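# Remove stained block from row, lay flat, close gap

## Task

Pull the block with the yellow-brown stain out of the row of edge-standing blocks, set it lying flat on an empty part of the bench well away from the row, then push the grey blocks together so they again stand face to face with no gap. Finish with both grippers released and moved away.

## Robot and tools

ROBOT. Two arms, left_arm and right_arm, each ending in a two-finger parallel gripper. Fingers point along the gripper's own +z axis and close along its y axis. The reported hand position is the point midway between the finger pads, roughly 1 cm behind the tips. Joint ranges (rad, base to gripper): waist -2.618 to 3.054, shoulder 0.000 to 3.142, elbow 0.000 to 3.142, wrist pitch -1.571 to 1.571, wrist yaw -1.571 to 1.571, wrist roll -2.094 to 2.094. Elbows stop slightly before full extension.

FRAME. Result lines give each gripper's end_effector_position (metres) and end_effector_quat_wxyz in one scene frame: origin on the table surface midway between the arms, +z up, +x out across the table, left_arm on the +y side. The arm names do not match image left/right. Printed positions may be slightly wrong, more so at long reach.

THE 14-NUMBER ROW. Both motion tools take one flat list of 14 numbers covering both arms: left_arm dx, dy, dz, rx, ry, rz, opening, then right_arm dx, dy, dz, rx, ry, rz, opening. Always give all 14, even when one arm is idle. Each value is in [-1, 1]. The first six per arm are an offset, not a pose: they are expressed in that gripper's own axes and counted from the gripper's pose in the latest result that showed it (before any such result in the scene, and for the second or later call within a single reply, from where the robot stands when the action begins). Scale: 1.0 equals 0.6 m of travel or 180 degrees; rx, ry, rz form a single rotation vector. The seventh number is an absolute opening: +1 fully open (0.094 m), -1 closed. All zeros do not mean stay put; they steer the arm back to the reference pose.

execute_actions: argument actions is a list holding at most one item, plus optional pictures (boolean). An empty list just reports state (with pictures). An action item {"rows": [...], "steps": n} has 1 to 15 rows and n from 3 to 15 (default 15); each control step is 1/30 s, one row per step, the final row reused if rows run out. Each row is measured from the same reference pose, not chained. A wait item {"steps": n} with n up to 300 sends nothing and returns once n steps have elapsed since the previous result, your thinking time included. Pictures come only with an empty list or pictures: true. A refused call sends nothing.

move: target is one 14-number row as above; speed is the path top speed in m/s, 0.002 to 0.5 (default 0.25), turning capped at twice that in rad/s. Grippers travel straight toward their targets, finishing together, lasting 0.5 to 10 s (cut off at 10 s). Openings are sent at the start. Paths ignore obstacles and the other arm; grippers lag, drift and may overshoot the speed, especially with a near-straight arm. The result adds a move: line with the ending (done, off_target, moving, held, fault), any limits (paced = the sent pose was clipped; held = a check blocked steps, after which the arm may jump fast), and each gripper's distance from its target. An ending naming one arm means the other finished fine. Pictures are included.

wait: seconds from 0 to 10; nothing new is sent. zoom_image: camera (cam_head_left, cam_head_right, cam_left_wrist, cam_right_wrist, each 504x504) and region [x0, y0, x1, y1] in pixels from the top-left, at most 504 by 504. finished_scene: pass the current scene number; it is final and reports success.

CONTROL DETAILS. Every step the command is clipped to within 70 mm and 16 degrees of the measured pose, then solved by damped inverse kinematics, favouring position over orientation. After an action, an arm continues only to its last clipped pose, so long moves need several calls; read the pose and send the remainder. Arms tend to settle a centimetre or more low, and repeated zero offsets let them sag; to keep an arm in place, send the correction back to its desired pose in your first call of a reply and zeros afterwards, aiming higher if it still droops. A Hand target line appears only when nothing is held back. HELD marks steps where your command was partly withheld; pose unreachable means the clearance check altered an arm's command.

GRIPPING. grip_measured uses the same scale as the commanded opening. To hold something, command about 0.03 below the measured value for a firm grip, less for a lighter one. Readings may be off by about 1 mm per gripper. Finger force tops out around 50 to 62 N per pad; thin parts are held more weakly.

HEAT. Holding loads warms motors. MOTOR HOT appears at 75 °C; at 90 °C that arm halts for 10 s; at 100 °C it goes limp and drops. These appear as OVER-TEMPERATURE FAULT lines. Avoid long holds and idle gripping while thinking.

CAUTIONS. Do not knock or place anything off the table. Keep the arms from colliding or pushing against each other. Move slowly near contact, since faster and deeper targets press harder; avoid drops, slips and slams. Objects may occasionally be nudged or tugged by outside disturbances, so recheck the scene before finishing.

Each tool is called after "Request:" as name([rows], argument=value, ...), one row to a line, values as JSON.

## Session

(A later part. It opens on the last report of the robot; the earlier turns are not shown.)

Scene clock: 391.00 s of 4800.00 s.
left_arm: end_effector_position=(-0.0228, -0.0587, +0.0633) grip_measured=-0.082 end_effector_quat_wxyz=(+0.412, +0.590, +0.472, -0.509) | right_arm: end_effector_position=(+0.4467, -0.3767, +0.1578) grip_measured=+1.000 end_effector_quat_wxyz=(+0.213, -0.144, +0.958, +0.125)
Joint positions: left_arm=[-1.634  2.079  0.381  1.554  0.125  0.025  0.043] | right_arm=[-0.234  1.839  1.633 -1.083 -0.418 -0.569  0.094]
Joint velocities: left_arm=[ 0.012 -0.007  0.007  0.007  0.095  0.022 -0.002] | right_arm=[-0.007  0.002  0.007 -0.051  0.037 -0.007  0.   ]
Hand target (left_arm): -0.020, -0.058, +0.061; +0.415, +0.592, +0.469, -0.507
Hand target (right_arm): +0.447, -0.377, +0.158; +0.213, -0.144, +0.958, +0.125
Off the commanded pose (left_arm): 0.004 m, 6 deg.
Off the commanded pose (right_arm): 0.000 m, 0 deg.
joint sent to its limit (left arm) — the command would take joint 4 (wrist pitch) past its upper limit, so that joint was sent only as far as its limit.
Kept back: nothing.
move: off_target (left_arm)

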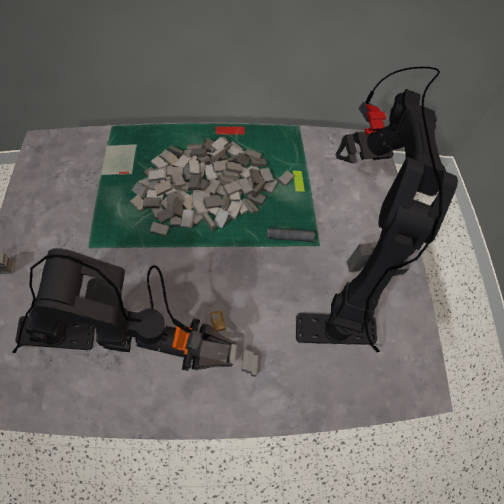

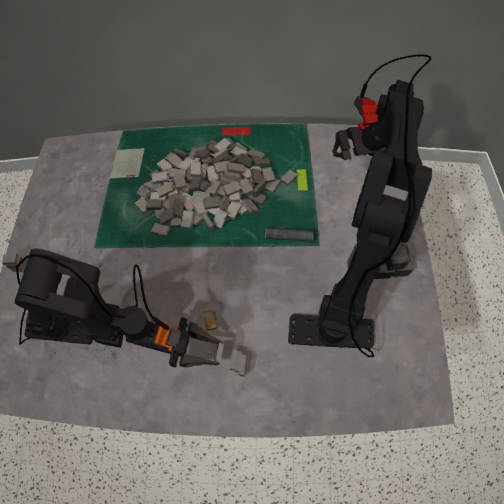

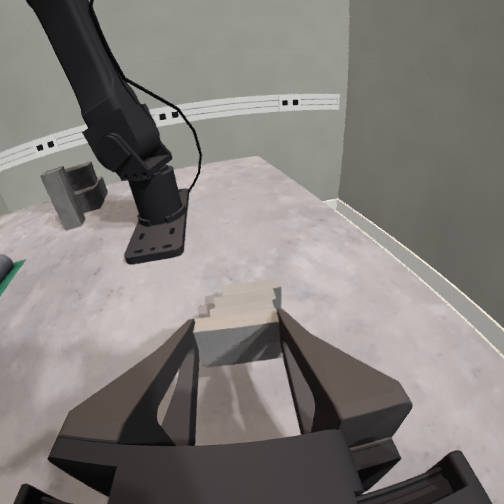

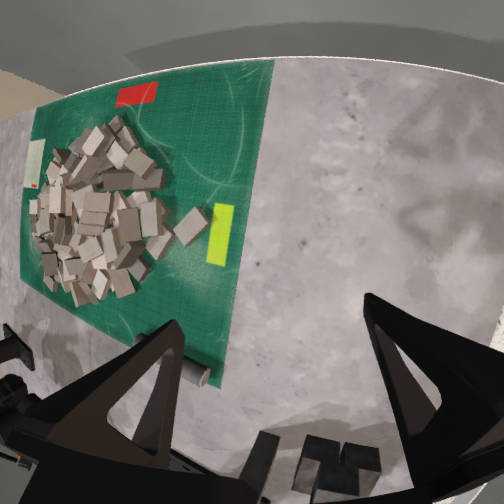

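Request:
move(target=[0.065,-0.02,0,0,0,0,-0.22,0,0,0,0,0,0,1], speed=0.05)

Scene clock: 392.30 s of 4800.00 s.
left_arm: end_effector_position=(-0.0284, -0.0535, +0.0361) grip_measured=-0.082 end_effector_quat_wxyz=(+0.400, +0.603, +0.485, -0.490) | right_arm: end_effector_position=(+0.4467, -0.3768, +0.1578) grip_measured=+1.000 end_effector_quat_wxyz=(+0.213, -0.144, +0.958, +0.125)
Joint positions: left_arm=[-1.664  2.161  0.381  1.578  0.088  0.025  0.043] | right_arm=[-0.234  1.839  1.633 -1.083 -0.417 -0.569  0.094]
Joint velocities: left_arm=[-0.017  0.027 -0.017  0.007 -0.081  0.007 -0.   ] | right_arm=[ 0.007  0.017 -0.007 -0.051 -0.037  0.095  0.   ]
Hand target (left_arm): -0.033, -0.051, +0.025; +0.389, +0.612, +0.489, -0.484
Hand target (right_arm): +0.447, -0.377, +0.158; +0.213, -0.144, +0.958, +0.125
Off the commanded pose (left_arm): 0.013 m, 3 deg.
Off the commanded pose (right_arm): 0.000 m, 0 deg.
joint sent to its limit (left arm) — the command would take joint 4 (wrist pitch) past its upper limit, so that joint was sent only as far as its limit.
Kept back: nothing.
move: off_target (left_arm)

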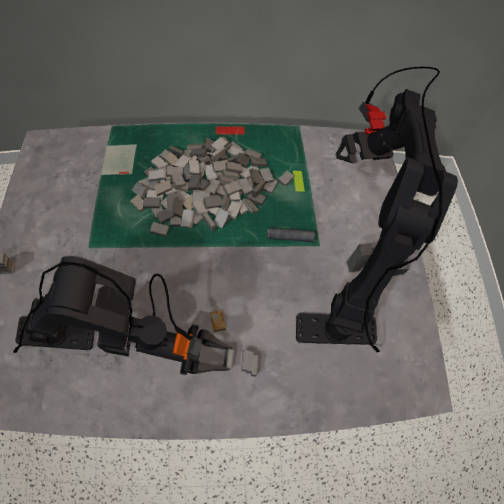

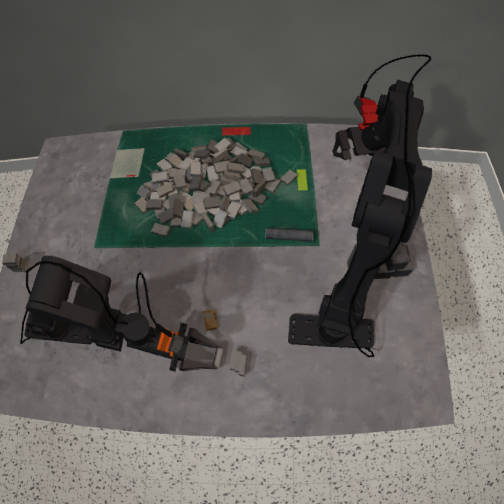

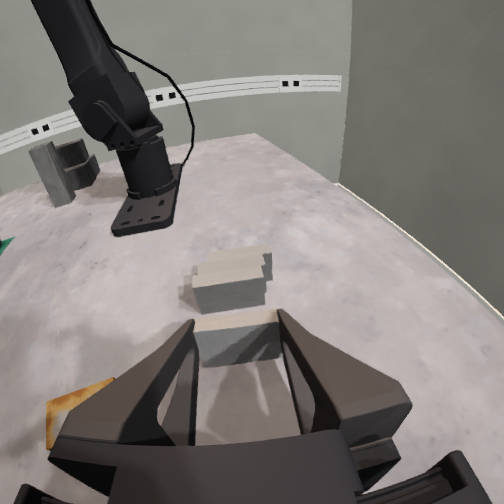

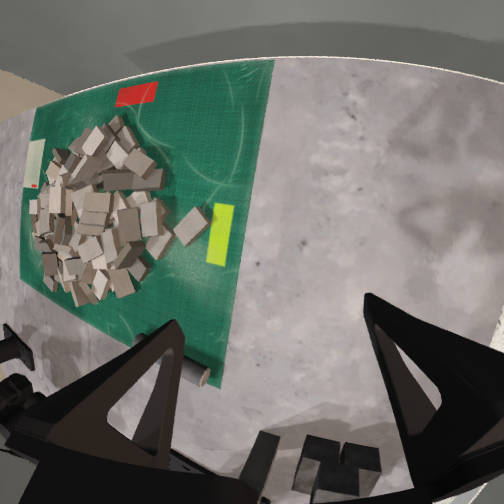

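Request:
move(target=[0,0,0,0,0,0,0.2,0,0,0,0,0,0,1])

Request:
move(target=[-0.03,0,-0.07,0,0,0,0.2,0,0,0,0,0,0,1], speed=0.08)

Request:
move(target=[-0.07,0,0.03,0,0.44,0,1,0,0,0,0,0,0,1])

Scene clock: 393.23 s of 4800.00 s.
left_arm: end_effector_position=(-0.0284, -0.0536, +0.0361) grip_measured=+0.197 end_effector_quat_wxyz=(+0.400, +0.603, +0.486, -0.490) | right_arm: end_effector_position=(+0.4467, -0.3768, +0.1578) grip_measured=+1.000 end_effector_quat_wxyz=(+0.213, -0.144, +0.958, +0.125)
Joint positions: left_arm=[-1.665  2.161  0.381  1.578  0.087  0.025  0.056] | right_arm=[-0.234  1.839  1.633 -1.083 -0.417 -0.569  0.094]
Joint velocities: left_arm=[-0.012  0.012  0.012  0.007 -0.037 -0.037 -0.   ] | right_arm=[-0.007  0.002  0.002  0.007 -0.007 -0.051  0.   ]
Hand target (left_arm): -0.028, -0.054, +0.036; +0.400, +0.604, +0.486, -0.489
Hand target (right_arm): +0.447, -0.377, +0.158; +0.213, -0.144, +0.958, +0.125
Off the commanded pose (left_arm): 0.000 m, 0 deg.
Off the commanded pose (right_arm): 0.000 m, 0 deg.
joint sent to its limit (left arm) — the command would take joint 4 (wrist pitch) past its upper limit, so that joint was sent only as far as its limit.
Kept back: nothing.
move: done

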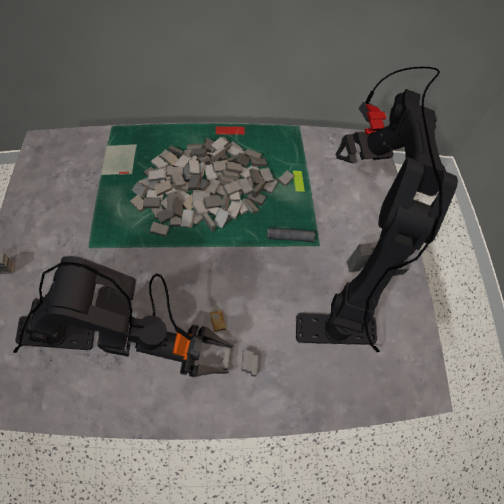

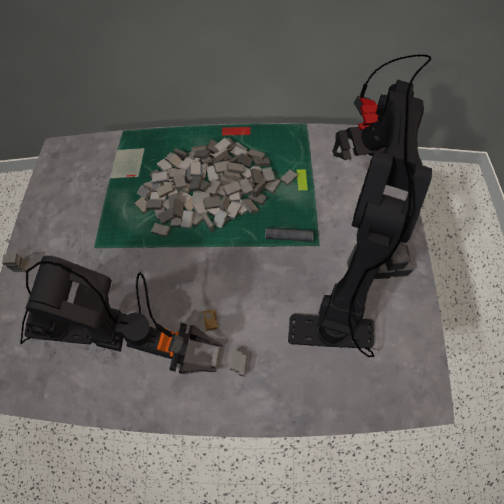

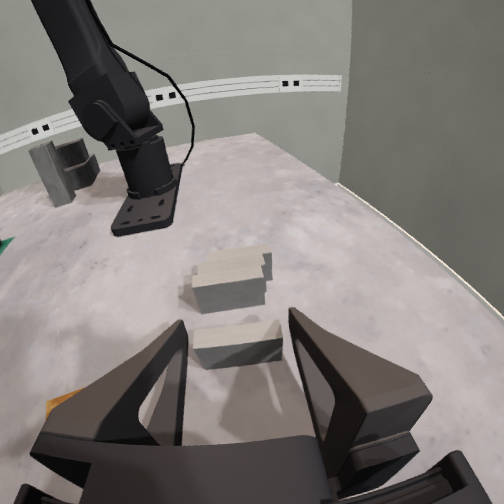

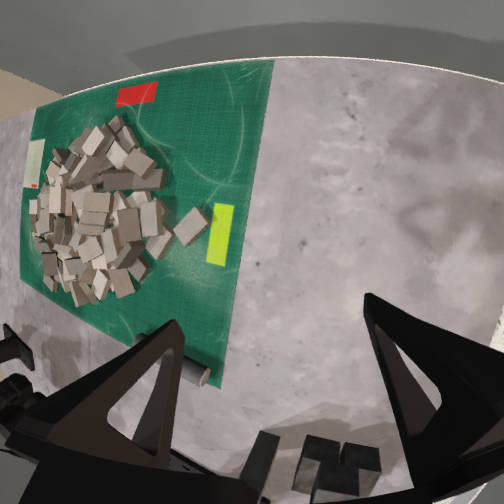

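Scene clock: 394.13 s of 4800.00 s.
left_arm: end_effector_position=(-0.0257, -0.0238, +0.0712) grip_measured=+0.197 end_effector_quat_wxyz=(+0.411, +0.594, +0.475, -0.503) | right_arm: end_effector_position=(+0.4467, -0.3768, +0.1578) grip_measured=+1.000 end_effector_quat_wxyz=(+0.213, -0.144, +0.958, +0.125)
Joint positions: left_arm=[-1.665  1.971  0.24   1.573  0.092  0.025  0.056] | right_arm=[-0.234  1.839  1.633 -1.083 -0.417 -0.569  0.094]
Joint velocities: left_arm=[ 0.012 -0.012 -0.002 -0.11  -0.022  0.007 -0.001] | right_arm=[-0.007 -0.002  0.012  0.11   0.066  0.037  0.   ]
Hand target (left_arm): -0.021, -0.017, +0.062; +0.401, +0.603, +0.486, -0.490
Hand target (right_arm): +0.447, -0.377, +0.158; +0.213, -0.144, +0.958, +0.125
Off the commanded pose (left_arm): 0.012 m, 3 deg.
Off the commanded pose (right_arm): 0.000 m, 0 deg.
Kept back: nothing.
move: off_target (left_arm)

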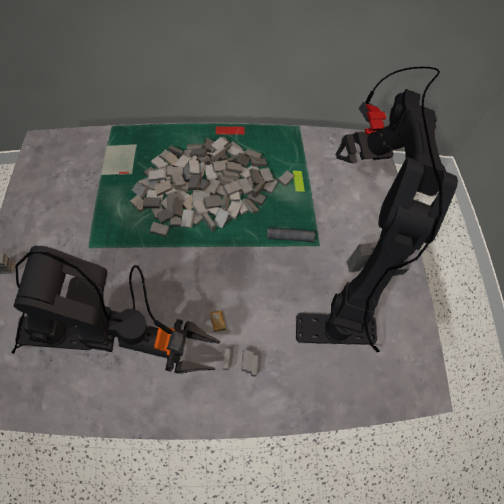

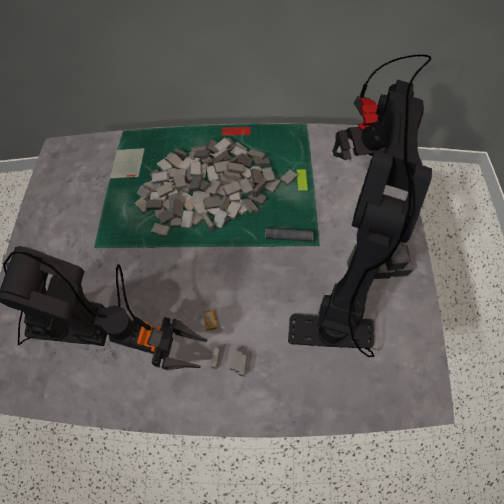

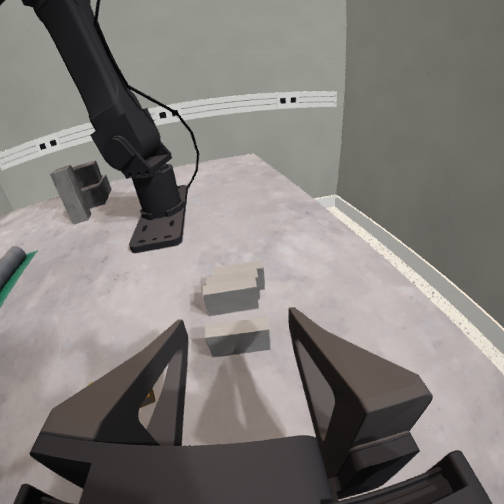

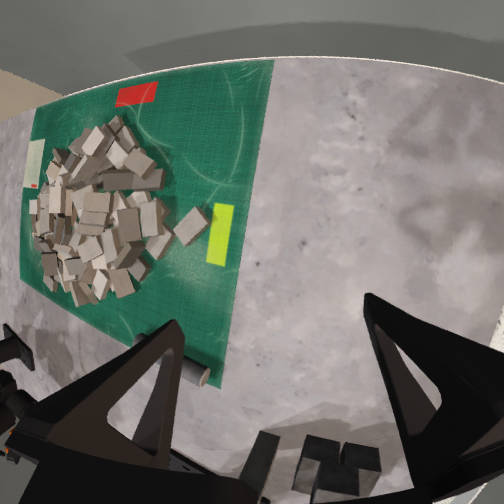

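Scene clock: 397.63 s of 4800.00 s.
left_arm: end_effector_position=(-0.0269, -0.0479, +0.1098) grip_measured=+1.000 end_effector_quat_wxyz=(+0.011, +0.773, +0.634, -0.021) | right_arm: end_effector_position=(+0.4467, -0.3768, +0.1578) grip_measured=+1.000 end_effector_quat_wxyz=(+0.213, -0.144, +0.958, +0.125)
Joint positions: left_arm=[-1.695  2.081  1.877 -1.321  0.012  0.047  0.094] | right_arm=[-0.234  1.839  1.633 -1.083 -0.417 -0.569  0.094]
Joint velocities: left_arm=[-0.007  0.017 -0.017  0.051  0.037 -0.066  0.   ] | right_arm=[-0.007  0.002  0.017  0.007  0.022  0.037  0.   ]
Hand target (left_arm): -0.031, -0.048, +0.109; +0.008, +0.777, +0.629, -0.014
Hand target (right_arm): +0.447, -0.377, +0.158; +0.213, -0.144, +0.958, +0.125
Off the commanded pose (left_arm): 0.004 m, 2 deg.
Off the commanded pose (right_arm): 0.000 m, 0 deg.
Kept back: nothing.
move: done

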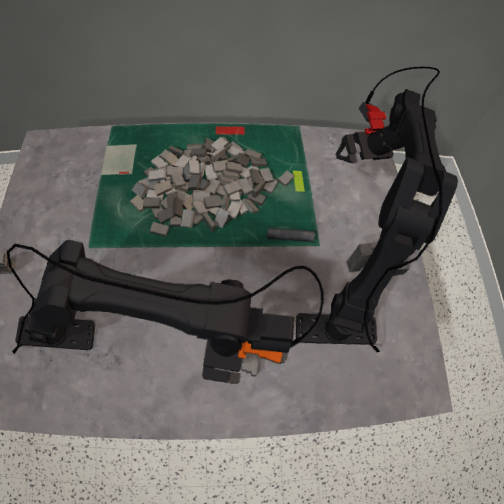

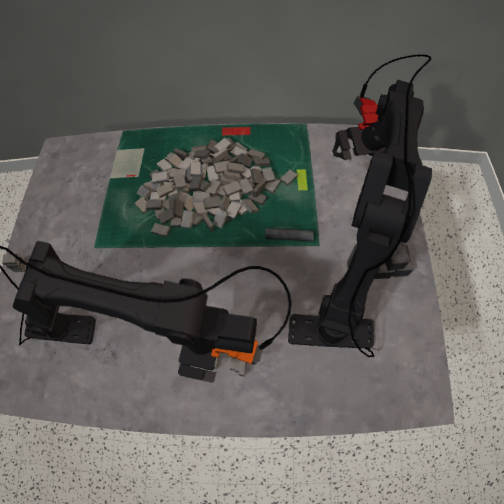

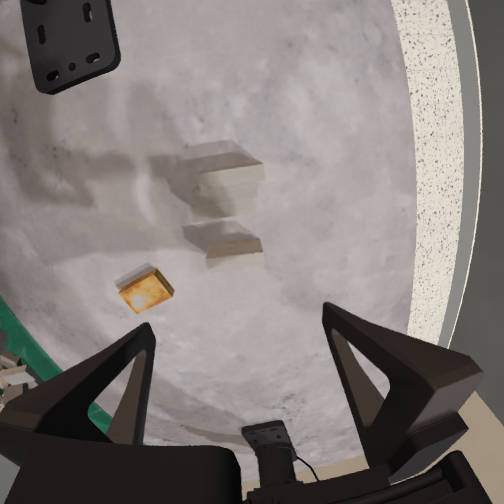

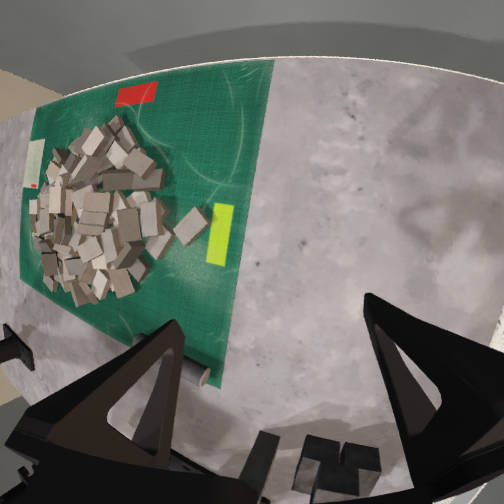

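Request:
move(target=[-0.08,-0.013,0.06,0,0,0.5,1,0,0,0,0,0,0,1], speed=0.15)

Scene clock: 403.57 s of 4800.00 s.
left_arm: end_effector_position=(-0.0366, -0.0912, +0.0780) grip_measured=+1.000 end_effector_quat_wxyz=(+0.021, +0.996, -0.084, -0.008) | right_arm: end_effector_position=(+0.4467, -0.3769, +0.1578) grip_measured=+1.000 end_effector_quat_wxyz=(+0.213, -0.144, +0.958, +0.125)
Joint positions: left_arm=[-1.702  2.289  2.084 -1.322  0.012  1.583  0.094] | right_arm=[-0.234  1.839  1.633 -1.083 -0.416 -0.569  0.094]
Joint velocities: left_arm=[-0.007  0.007 -0.012  0.022  0.007  0.022  0.   ] | right_arm=[-0.002 -0.007  0.002  0.066  0.051 -0.081  0.   ]
Hand target (left_arm): -0.044, -0.095, +0.076; +0.023, +0.995, -0.098, -0.008
Hand target (right_arm): +0.447, -0.377, +0.158; +0.213, -0.144, +0.958, +0.125
Off the commanded pose (left_arm): 0.009 m, 2 deg.
Off the commanded pose (right_arm): 0.000 m, 0 deg.
Kept back: nothing.
move: done

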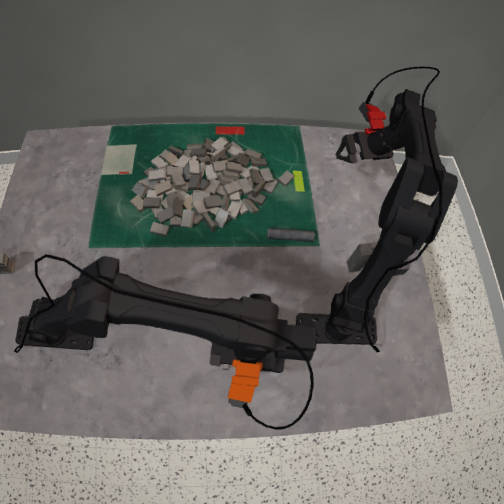

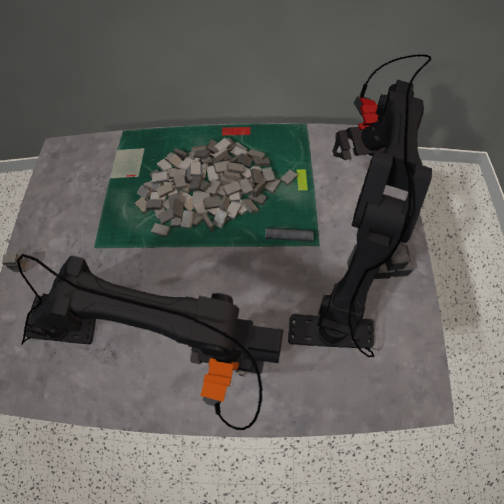

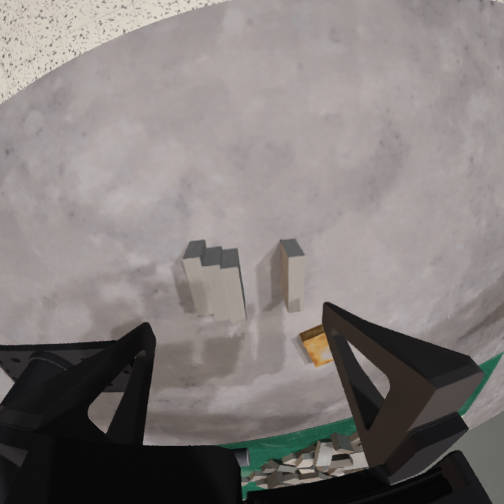

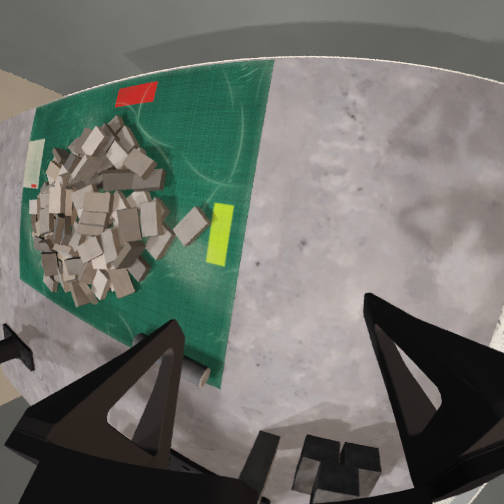

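Request:
move(target=[-0.018,-0.018,0.103,0,0,0,1,0,0,0,0,0,0,1], speed=0.06)

Scene clock: 405.13 s of 4800.00 s.
left_arm: end_effector_position=(-0.0412, -0.0830, +0.0204) grip_measured=+1.000 end_effector_quat_wxyz=(+0.017, +0.996, -0.085, -0.007) | right_arm: end_effector_position=(+0.4467, -0.3769, +0.1578) grip_measured=+1.000 end_effector_quat_wxyz=(+0.213, -0.144, +0.958, +0.125)
Joint positions: left_arm=[-1.715  2.285  1.848 -1.098  0.011  1.57   0.094] | right_arm=[-0.234  1.839  1.633 -1.083 -0.416 -0.569  0.094]
Joint velocities: left_arm=[-0.012  0.007  0.002  0.037 -0.037 -0.007  0.   ] | right_arm=[-0.002 -0.032  0.027 -0.051 -0.007  0.081  0.   ]
Hand target (left_arm): -0.046, -0.081, +0.016; +0.021, +0.996, -0.085, -0.008
Hand target (right_arm): +0.447, -0.377, +0.158; +0.213, -0.144, +0.958, +0.125
Off the commanded pose (left_arm): 0.007 m, 0 deg.
Off the commanded pose (right_arm): 0.000 m, 0 deg.
Kept back: nothing.
move: done

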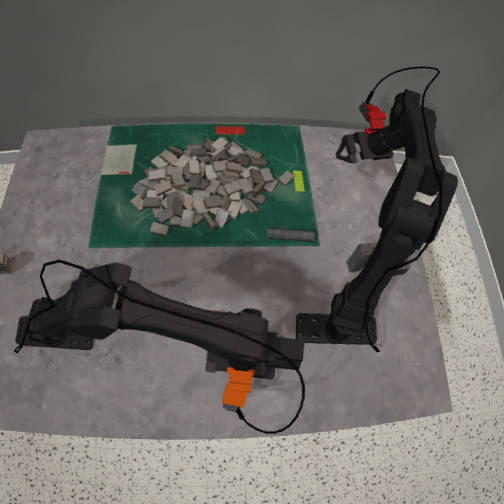

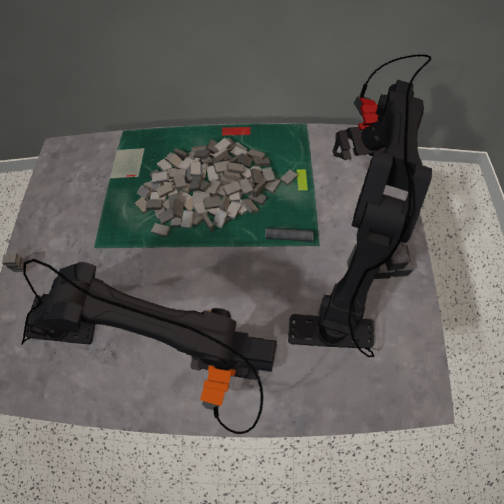

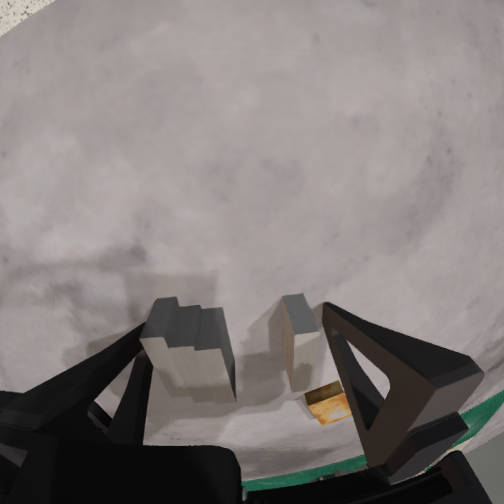

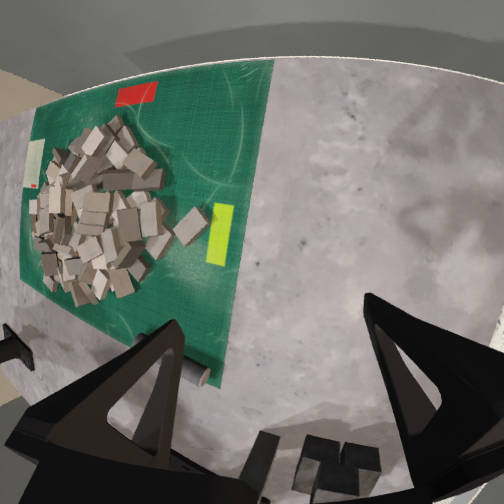

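Request:
execute_actions([
  {"rows":[[0,0,0,0,0,0,0.95,0,0,0,0,0,0,1],[0,0,0,0,0,0,0.9,0,0,0,0,0,0,1],[0,0,0,0,0,0,0.85,0,0,0,0,0,0,1],[0,0,0,0,0,0,0.8,0,0,0,0,0,0,1],[0,0,0,0,0,0,0.75,0,0,0,0,0,0,1],[0,0,0,0,0,0,0.7,0,0,0,0,0,0,1],[0,0,0,0,0,0,0.65,0,0,0,0,0,0,1],[0,0,0,0,0,0,0.6,0,0,0,0,0,0,1],[0,0,0,0,0,0,0.55,0,0,0,0,0,0,1],[0,0,0,0,0,0,0.5,0,0,0,0,0,0,1],[0,0,0,0,0,0,0.45,0,0,0,0,0,0,1],[0,0,0,0,0,0,0.4,0,0,0,0,0,0,1],[0,0,0,0,0,0,0.35,0,0,0,0,0,0,1],[0,0,0,0,0,0,0.3,0,0,0,0,0,0,1],[0,0,0,0,0,0,0.25,0,0,0,0,0,0,1]]},
])

Request:
execute_actions([
  {"rows":[[0,0,0,0,0,0,0.2,0,0,0,0,0,0,1],[0,0,0,0,0,0,0.15,0,0,0,0,0,0,1],[0,0,0,0,0,0,0.1,0,0,0,0,0,0,1],[0,0,0,0,0,0,0.05,0,0,0,0,0,0,1],[0,0,0,0,0,0,0,0,0,0,0,0,0,1],[0,0,0,0,0,0,-0.05,0,0,0,0,0,0,1],[0,0,0,0,0,0,-0.1,0,0,0,0,0,0,1],[0,0,0,0,0,0,-0.15,0,0,0,0,0,0,1],[0,0,0,0,0,0,-0.2,0,0,0,0,0,0,1],[0,0,0,0,0,0,-0.25,0,0,0,0,0,0,1],[0,0,0,0,0,0,-0.3,0,0,0,0,0,0,1]],"steps":15},
])

Request:
wait(seconds=0.2)

Scene clock: 405.90 s of 4800.00 s.
left_arm: end_effector_position=(-0.0412, -0.0829, +0.0204) grip_measured=+0.429 end_effector_quat_wxyz=(+0.017, +0.996, -0.085, -0.007) | right_arm: end_effector_position=(+0.4467, -0.3769, +0.1578) grip_measured=+1.000 end_effector_quat_wxyz=(+0.213, -0.144, +0.958, +0.125)
Joint positions: left_arm=[-1.715  2.285  1.848 -1.098  0.011  1.57   0.067] | right_arm=[-0.234  1.839  1.633 -1.083 -0.416 -0.569  0.094]
Joint velocities: left_arm=[ 0.017  0.007  0.002  0.022 -0.007 -0.066 -0.052] | right_arm=[ 0.002  0.002 -0.012 -0.007 -0.022  0.051  0.   ]
Steps of this call (steps 1 to 11: nothing new was sent; steps 12 to 23: the first 12 steps of this action). Readings (end_effector_position):
12: left_arm (-0.0412, -0.0829, +0.0204) | right_arm (+0.4467, -0.3769, +0.1578)
13: left_arm (-0.0412, -0.0828, +0.0204) | right_arm (+0.4467, -0.3769, +0.1578)
15: left_arm (-0.0412, -0.0828, +0.0204) | right_arm (+0.4467, -0.3769, +0.1578)
19: left_arm (-0.0412, -0.0828, +0.0204) | right_arm (+0.4467, -0.3769, +0.1578)
23: the state above

Scene clock: 406.40 s of 4800.00 s.
left_arm: end_effector_position=(-0.0412, -0.0830, +0.0204) grip_measured=-0.100 end_effector_quat_wxyz=(+0.017, +0.996, -0.085, -0.007) | right_arm: end_effector_position=(+0.4467, -0.3769, +0.1577) grip_measured=+1.000 end_effector_quat_wxyz=(+0.213, -0.144, +0.958, +0.124)
Joint positions: left_arm=[-1.715  2.285  1.848 -1.098  0.011  1.57   0.042] | right_arm=[-0.234  1.839  1.633 -1.083 -0.416 -0.569  0.094]
Joint velocities: left_arm=[-0.007  0.022 -0.002 -0.125 -0.051  0.007  0.001] | right_arm=[-0.002  0.012 -0.002  0.022 -0.051  0.007  0.   ]
Off your previous action's commanded pose (left_arm): 0.000 m, 0 deg at its last step (step 3 of this call).
Off your previous action's commanded pose (right_arm): 0.000 m, 0 deg at its last step (step 3 of this call).
Steps of this call (steps 1 to 3: the last 3 steps of your previous action; steps 4 to 15: the first 12 steps of this action, its rows measured from where the robot was after step 3). Readings (end_effector_position):
3: left_arm (-0.0412, -0.0829, +0.0204) | right_arm (+0.4467, -0.3769, +0.1578)
4: left_arm (-0.0412, -0.0829, +0.0204) | right_arm (+0.4467, -0.3769, +0.1578)
5: left_arm (-0.0412, -0.0829, +0.0204) | right_arm (+0.4467, -0.3769, +0.1578)
7: left_arm (-0.0412, -0.0829, +0.0204) | right_arm (+0.4467, -0.3769, +0.1577)
11: left_arm (-0.0412, -0.0830, +0.0204) | right_arm (+0.4467, -0.3769, +0.1577)
15: the state above

Scene clock: 406.70 s of 4800.00 s.
left_arm: end_effector_position=(-0.0412, -0.0830, +0.0204) grip_measured=-0.100 end_effector_quat_wxyz=(+0.017, +0.996, -0.085, -0.007) | right_arm: end_effector_position=(+0.4467, -0.3769, +0.1577) grip_measured=+1.000 end_effector_quat_wxyz=(+0.213, -0.144, +0.958, +0.124)
Joint positions: left_arm=[-1.715  2.285  1.848 -1.098  0.011  1.57   0.042] | right_arm=[-0.234  1.839  1.633 -1.083 -0.416 -0.569  0.094]
Joint velocities: left_arm=[-0.012 -0.042  0.007 -0.007 -0.007  0.051 -0.   ] | right_arm=[ 0.002 -0.017 -0.012  0.007  0.022 -0.007  0.   ]
Hand target (left_arm): -0.041, -0.083, +0.020; +0.017, +0.996, -0.085, -0.007
Hand target (right_arm): +0.447, -0.377, +0.158; +0.213, -0.144, +0.958, +0.124
Off the commanded pose (left_arm): 0.000 m, 0 deg.
Off the commanded pose (right_arm): 0.000 m, 0 deg.
Kept back: nothing.
Steps of this call (steps 1 to 3: the last 3 steps of your previous action; steps 4 to 9: nothing new was sent). Readings (end_effector_position):
1: left_arm (-0.0412, -0.0830, +0.0204) | right_arm (+0.4467, -0.3769, +0.1577)
2: left_arm (-0.0412, -0.0830, +0.0204) | right_arm (+0.4467, -0.3769, +0.1577)
4: left_arm (-0.0412, -0.0830, +0.0204) | right_arm (+0.4467, -0.3769, +0.1577)
8: left_arm (-0.0412, -0.0830, +0.0204) | right_arm (+0.4467, -0.3769, +0.1577)
9: the state above

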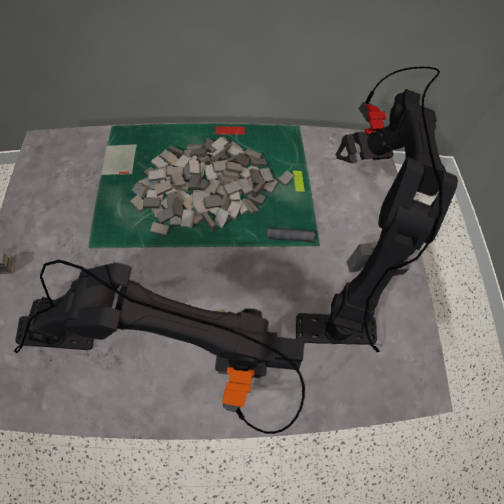

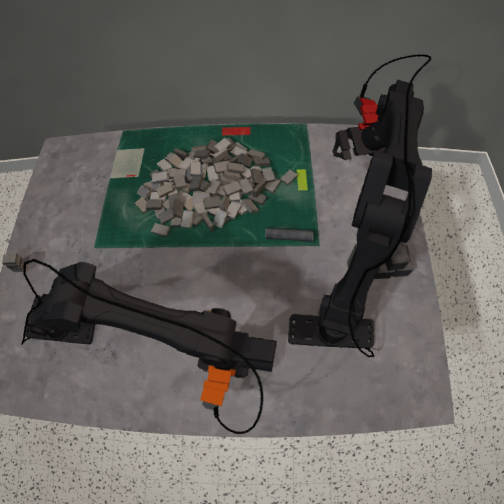

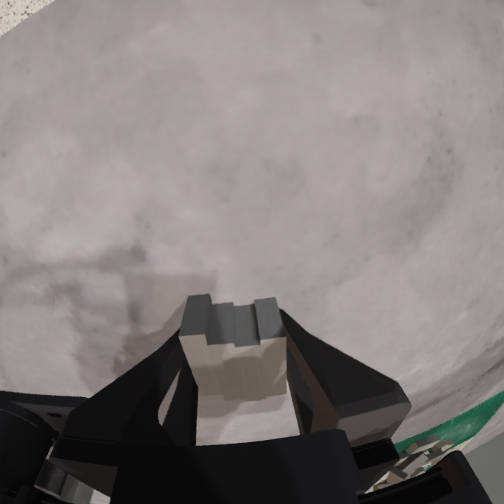

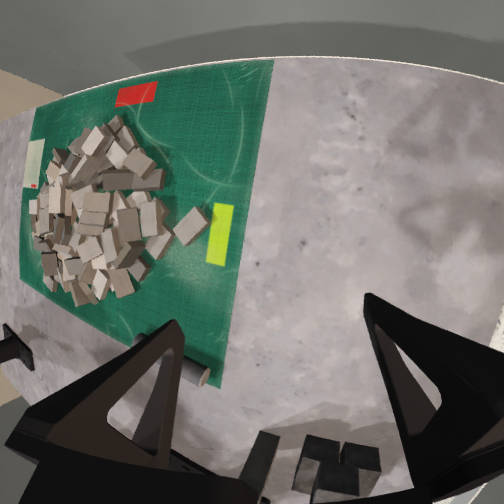

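Request:
move(target=[0,0,0,0,0,0,0.3,0,0,0,0,0,0,1])

Request:
move(target=[0,0,-0.11,0,0,0,0.3,0,0,0,0,0,0,1], speed=0.1)

Request:
move(target=[-0.012,0,0,0,0,-0.5,0.6,0,0,0,0,0,0,1])

Scene clock: 407.63 s of 4800.00 s.
left_arm: end_effector_position=(-0.0413, -0.0837, +0.0205) grip_measured=+0.297 end_effector_quat_wxyz=(+0.019, +0.996, -0.085, -0.007) | right_arm: end_effector_position=(+0.4467, -0.3769, +0.1577) grip_measured=+1.000 end_effector_quat_wxyz=(+0.213, -0.144, +0.958, +0.124)
Joint positions: left_arm=[-1.715  2.285  1.848 -1.095  0.01   1.57   0.061] | right_arm=[-0.234  1.839  1.633 -1.083 -0.416 -0.569  0.094]
Joint velocities: left_arm=[-0.007 -0.017 -0.032  0.051 -0.051  0.007 -0.001] | right_arm=[-0.012 -0.007 -0.022  0.037 -0.007  0.007  0.   ]
Hand target (left_arm): -0.041, -0.083, +0.020; +0.017, +0.996, -0.085, -0.007
Hand target (right_arm): +0.447, -0.377, +0.158; +0.213, -0.144, +0.958, +0.124
Off the commanded pose (left_arm): 0.001 m, 0 deg.
Off the commanded pose (right_arm): 0.000 m, 0 deg.
Kept back: nothing.
move: done

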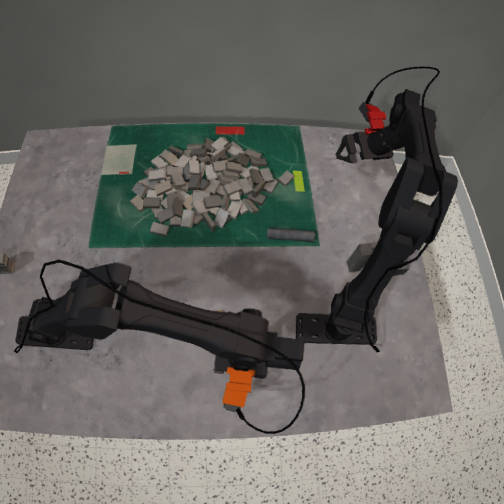

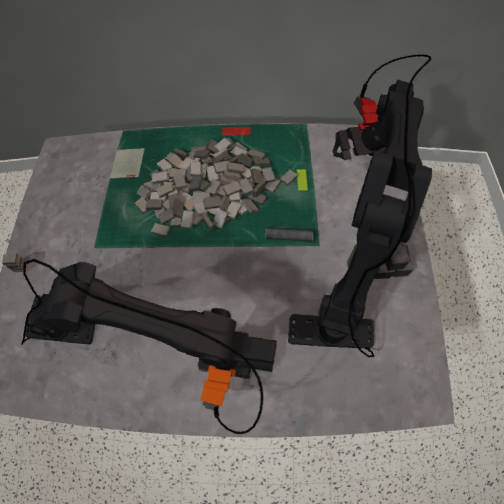

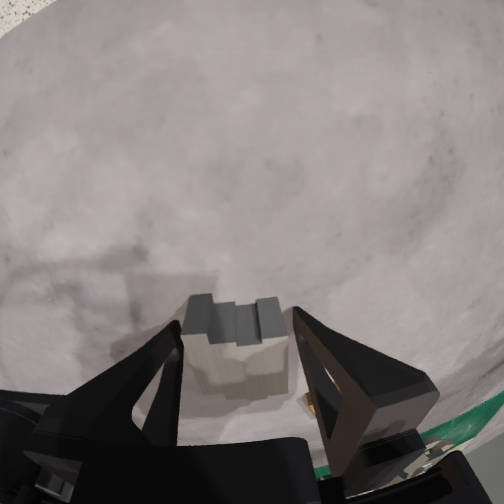

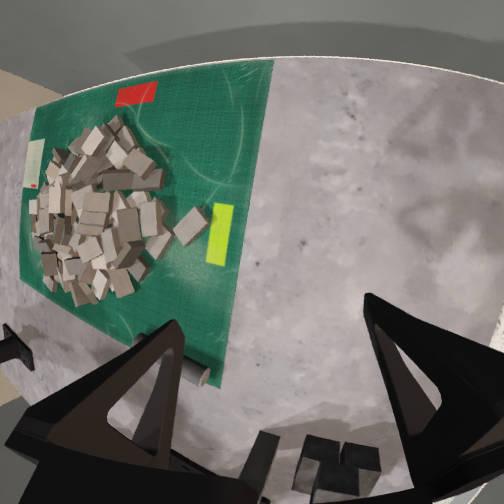

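Scene clock: 408.87 s of 4800.00 s.
left_arm: end_effector_position=(-0.0410, -0.0819, +0.0766) grip_measured=+0.297 end_effector_quat_wxyz=(+0.016, +0.996, -0.085, -0.007) | right_arm: end_effector_position=(+0.4467, -0.3769, +0.1577) grip_measured=+1.000 end_effector_quat_wxyz=(+0.213, -0.144, +0.958, +0.124)
Joint positions: left_arm=[-1.715  2.259  2.028 -1.307  0.01   1.57   0.061] | right_arm=[-0.234  1.839  1.633 -1.083 -0.416 -0.569  0.094]
Joint velocities: left_arm=[ 0.002  0.022  0.007 -0.022 -0.022 -0.022  0.   ] | right_arm=[-0.002 -0.002  0.002 -0.007  0.022  0.066  0.   ]
Hand target (left_arm): -0.041, -0.081, +0.086; +0.019, +0.996, -0.085, -0.007
Hand target (right_arm): +0.447, -0.377, +0.158; +0.213, -0.144, +0.958, +0.124
Off the commanded pose (left_arm): 0.010 m, 0 deg.
Off the commanded pose (right_arm): 0.000 m, 0 deg.
Kept back: nothing.
move: done

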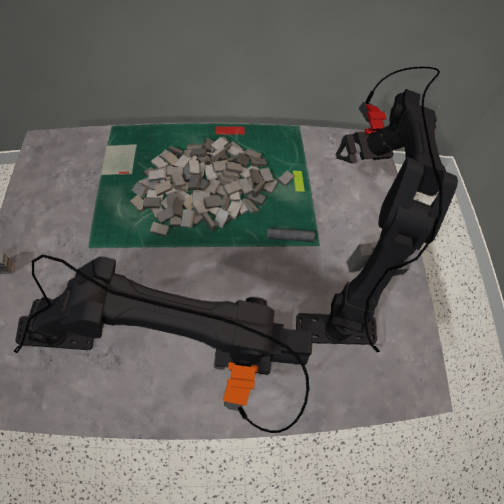

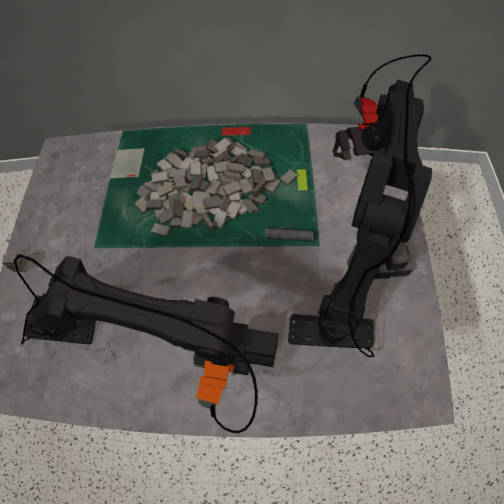

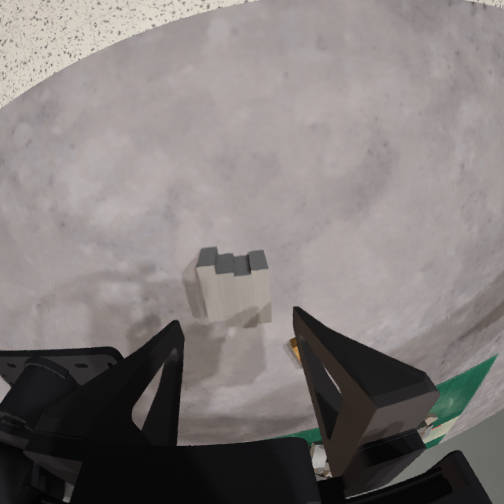

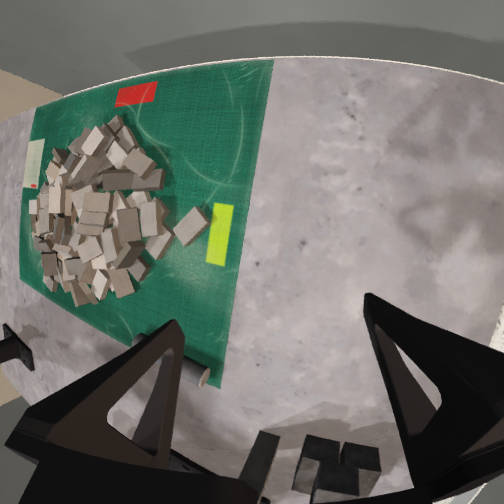

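Scene clock: 412.60 s of 4800.00 s.
left_arm: end_effector_position=(-0.0410, -0.0818, +0.0766) grip_measured=+0.597 end_effector_quat_wxyz=(+0.007, +0.763, +0.646, -0.016) | right_arm: end_effector_position=(+0.4466, -0.3770, +0.1577) grip_measured=+1.000 end_effector_quat_wxyz=(+0.213, -0.144, +0.958, +0.124)
Joint positions: left_arm=[-1.715  2.259  2.028 -1.307  0.01  -0.004  0.075] | right_arm=[-0.234  1.839  1.633 -1.083 -0.416 -0.569  0.094]
Joint velocities: left_arm=[-0.007 -0.002  0.012  0.022 -0.095 -0.022 -0.   ] | right_arm=[ 0.012  0.017  0.007 -0.051  0.022 -0.007  0.   ]
Hand target (left_arm): -0.048, -0.081, +0.077; +0.007, +0.764, +0.645, -0.016
Hand target (right_arm): +0.447, -0.377, +0.158; +0.213, -0.144, +0.958, +0.124
Off the commanded pose (left_arm): 0.007 m, 0 deg.
Off the commanded pose (right_arm): 0.000 m, 0 deg.
Kept back: nothing.
move: done

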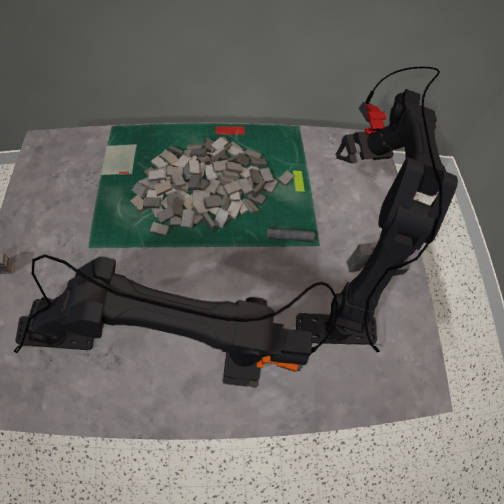

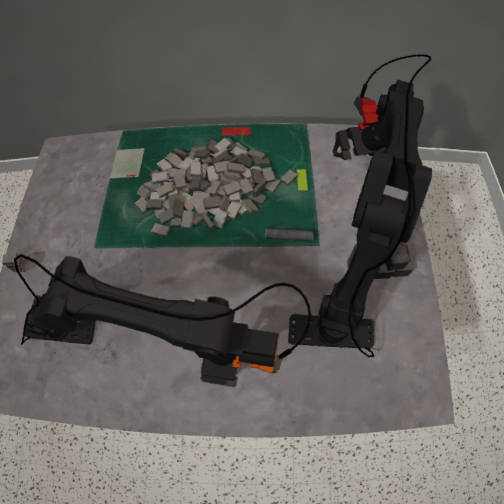

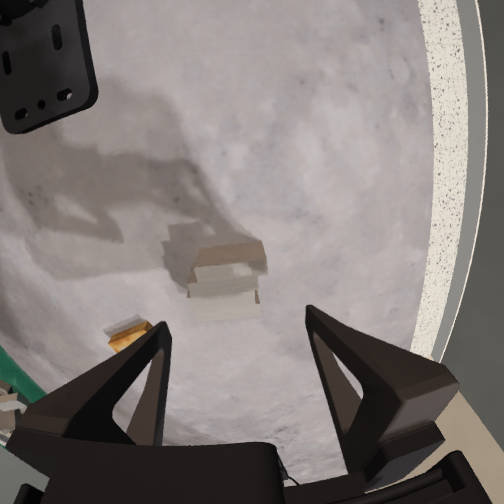

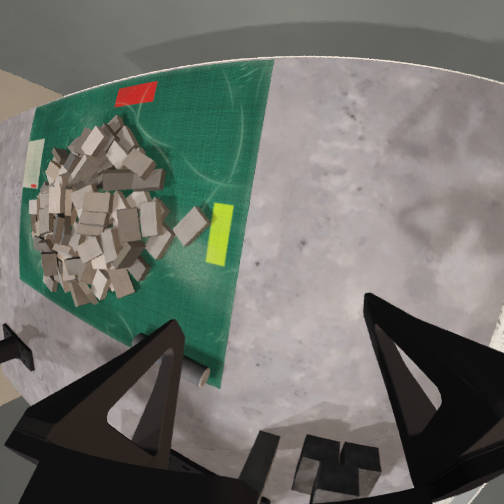

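Request:
move(target=[0.2,-0.1,-0.15,0,0,0,1,0,0,0,0,0,0,1])

Request:
finished_scene(scene=1)

Scene clock: 414.10 s of 4800.00 s.
left_arm: end_effector_position=(-0.0826, +0.0395, +0.1660) grip_measured=+1.000 end_effector_quat_wxyz=(+0.011, +0.765, +0.643, -0.029) | right_arm: end_effector_position=(+0.4466, -0.3770, +0.1577) grip_measured=+1.000 end_effector_quat_wxyz=(+0.213, -0.144, +0.958, +0.124)
Joint positions: left_arm=[-1.897  1.787  1.695 -1.418  0.01  -0.18   0.094] | right_arm=[-0.234  1.839  1.633 -1.083 -0.416 -0.569  0.094]
Joint velocities: left_arm=[ 0.002 -0.012 -0.002  0.037 -0.007 -0.022  0.   ] | right_arm=[ 0.012  0.022 -0.007 -0.081 -0.007 -0.022  0.   ]
Hand target (left_arm): -0.081, +0.049, +0.164; +0.005, +0.763, +0.646, -0.016
Hand target (right_arm): +0.447, -0.377, +0.158; +0.213, -0.144, +0.958, +0.124
Off the commanded pose (left_arm): 0.011 m, 2 deg.
Off the commanded pose (right_arm): 0.000 m, 0 deg.
Kept back: nothing.
move: off_target (left_arm)

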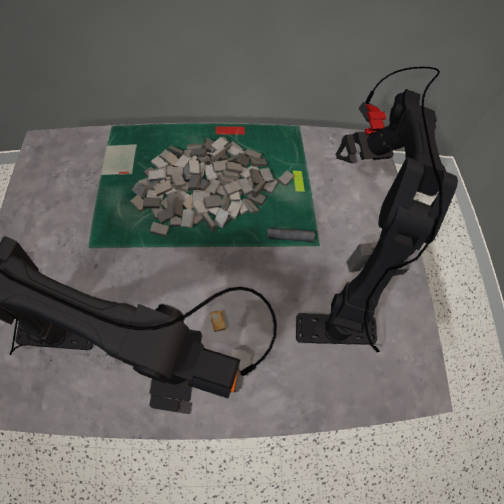

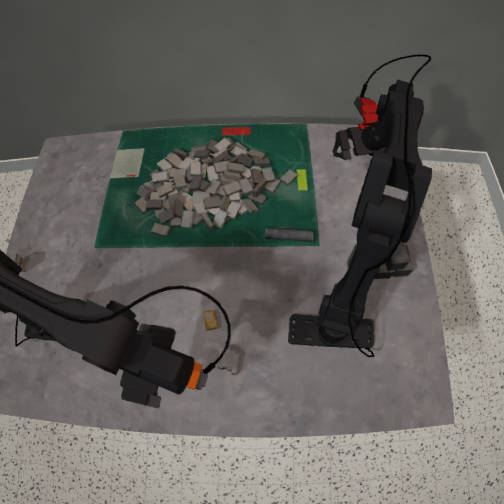

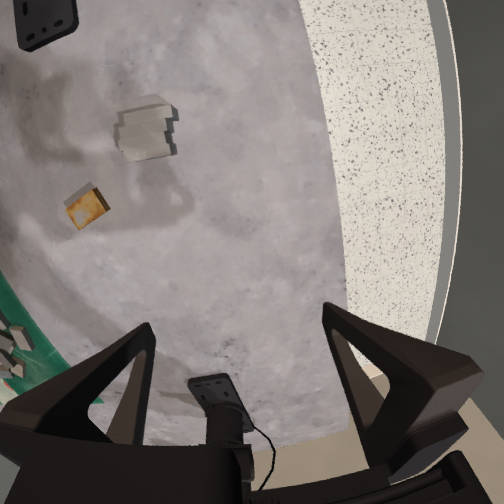

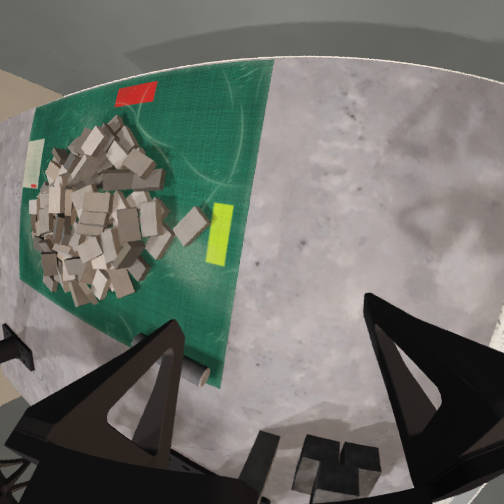

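The scene is finished: the task was done.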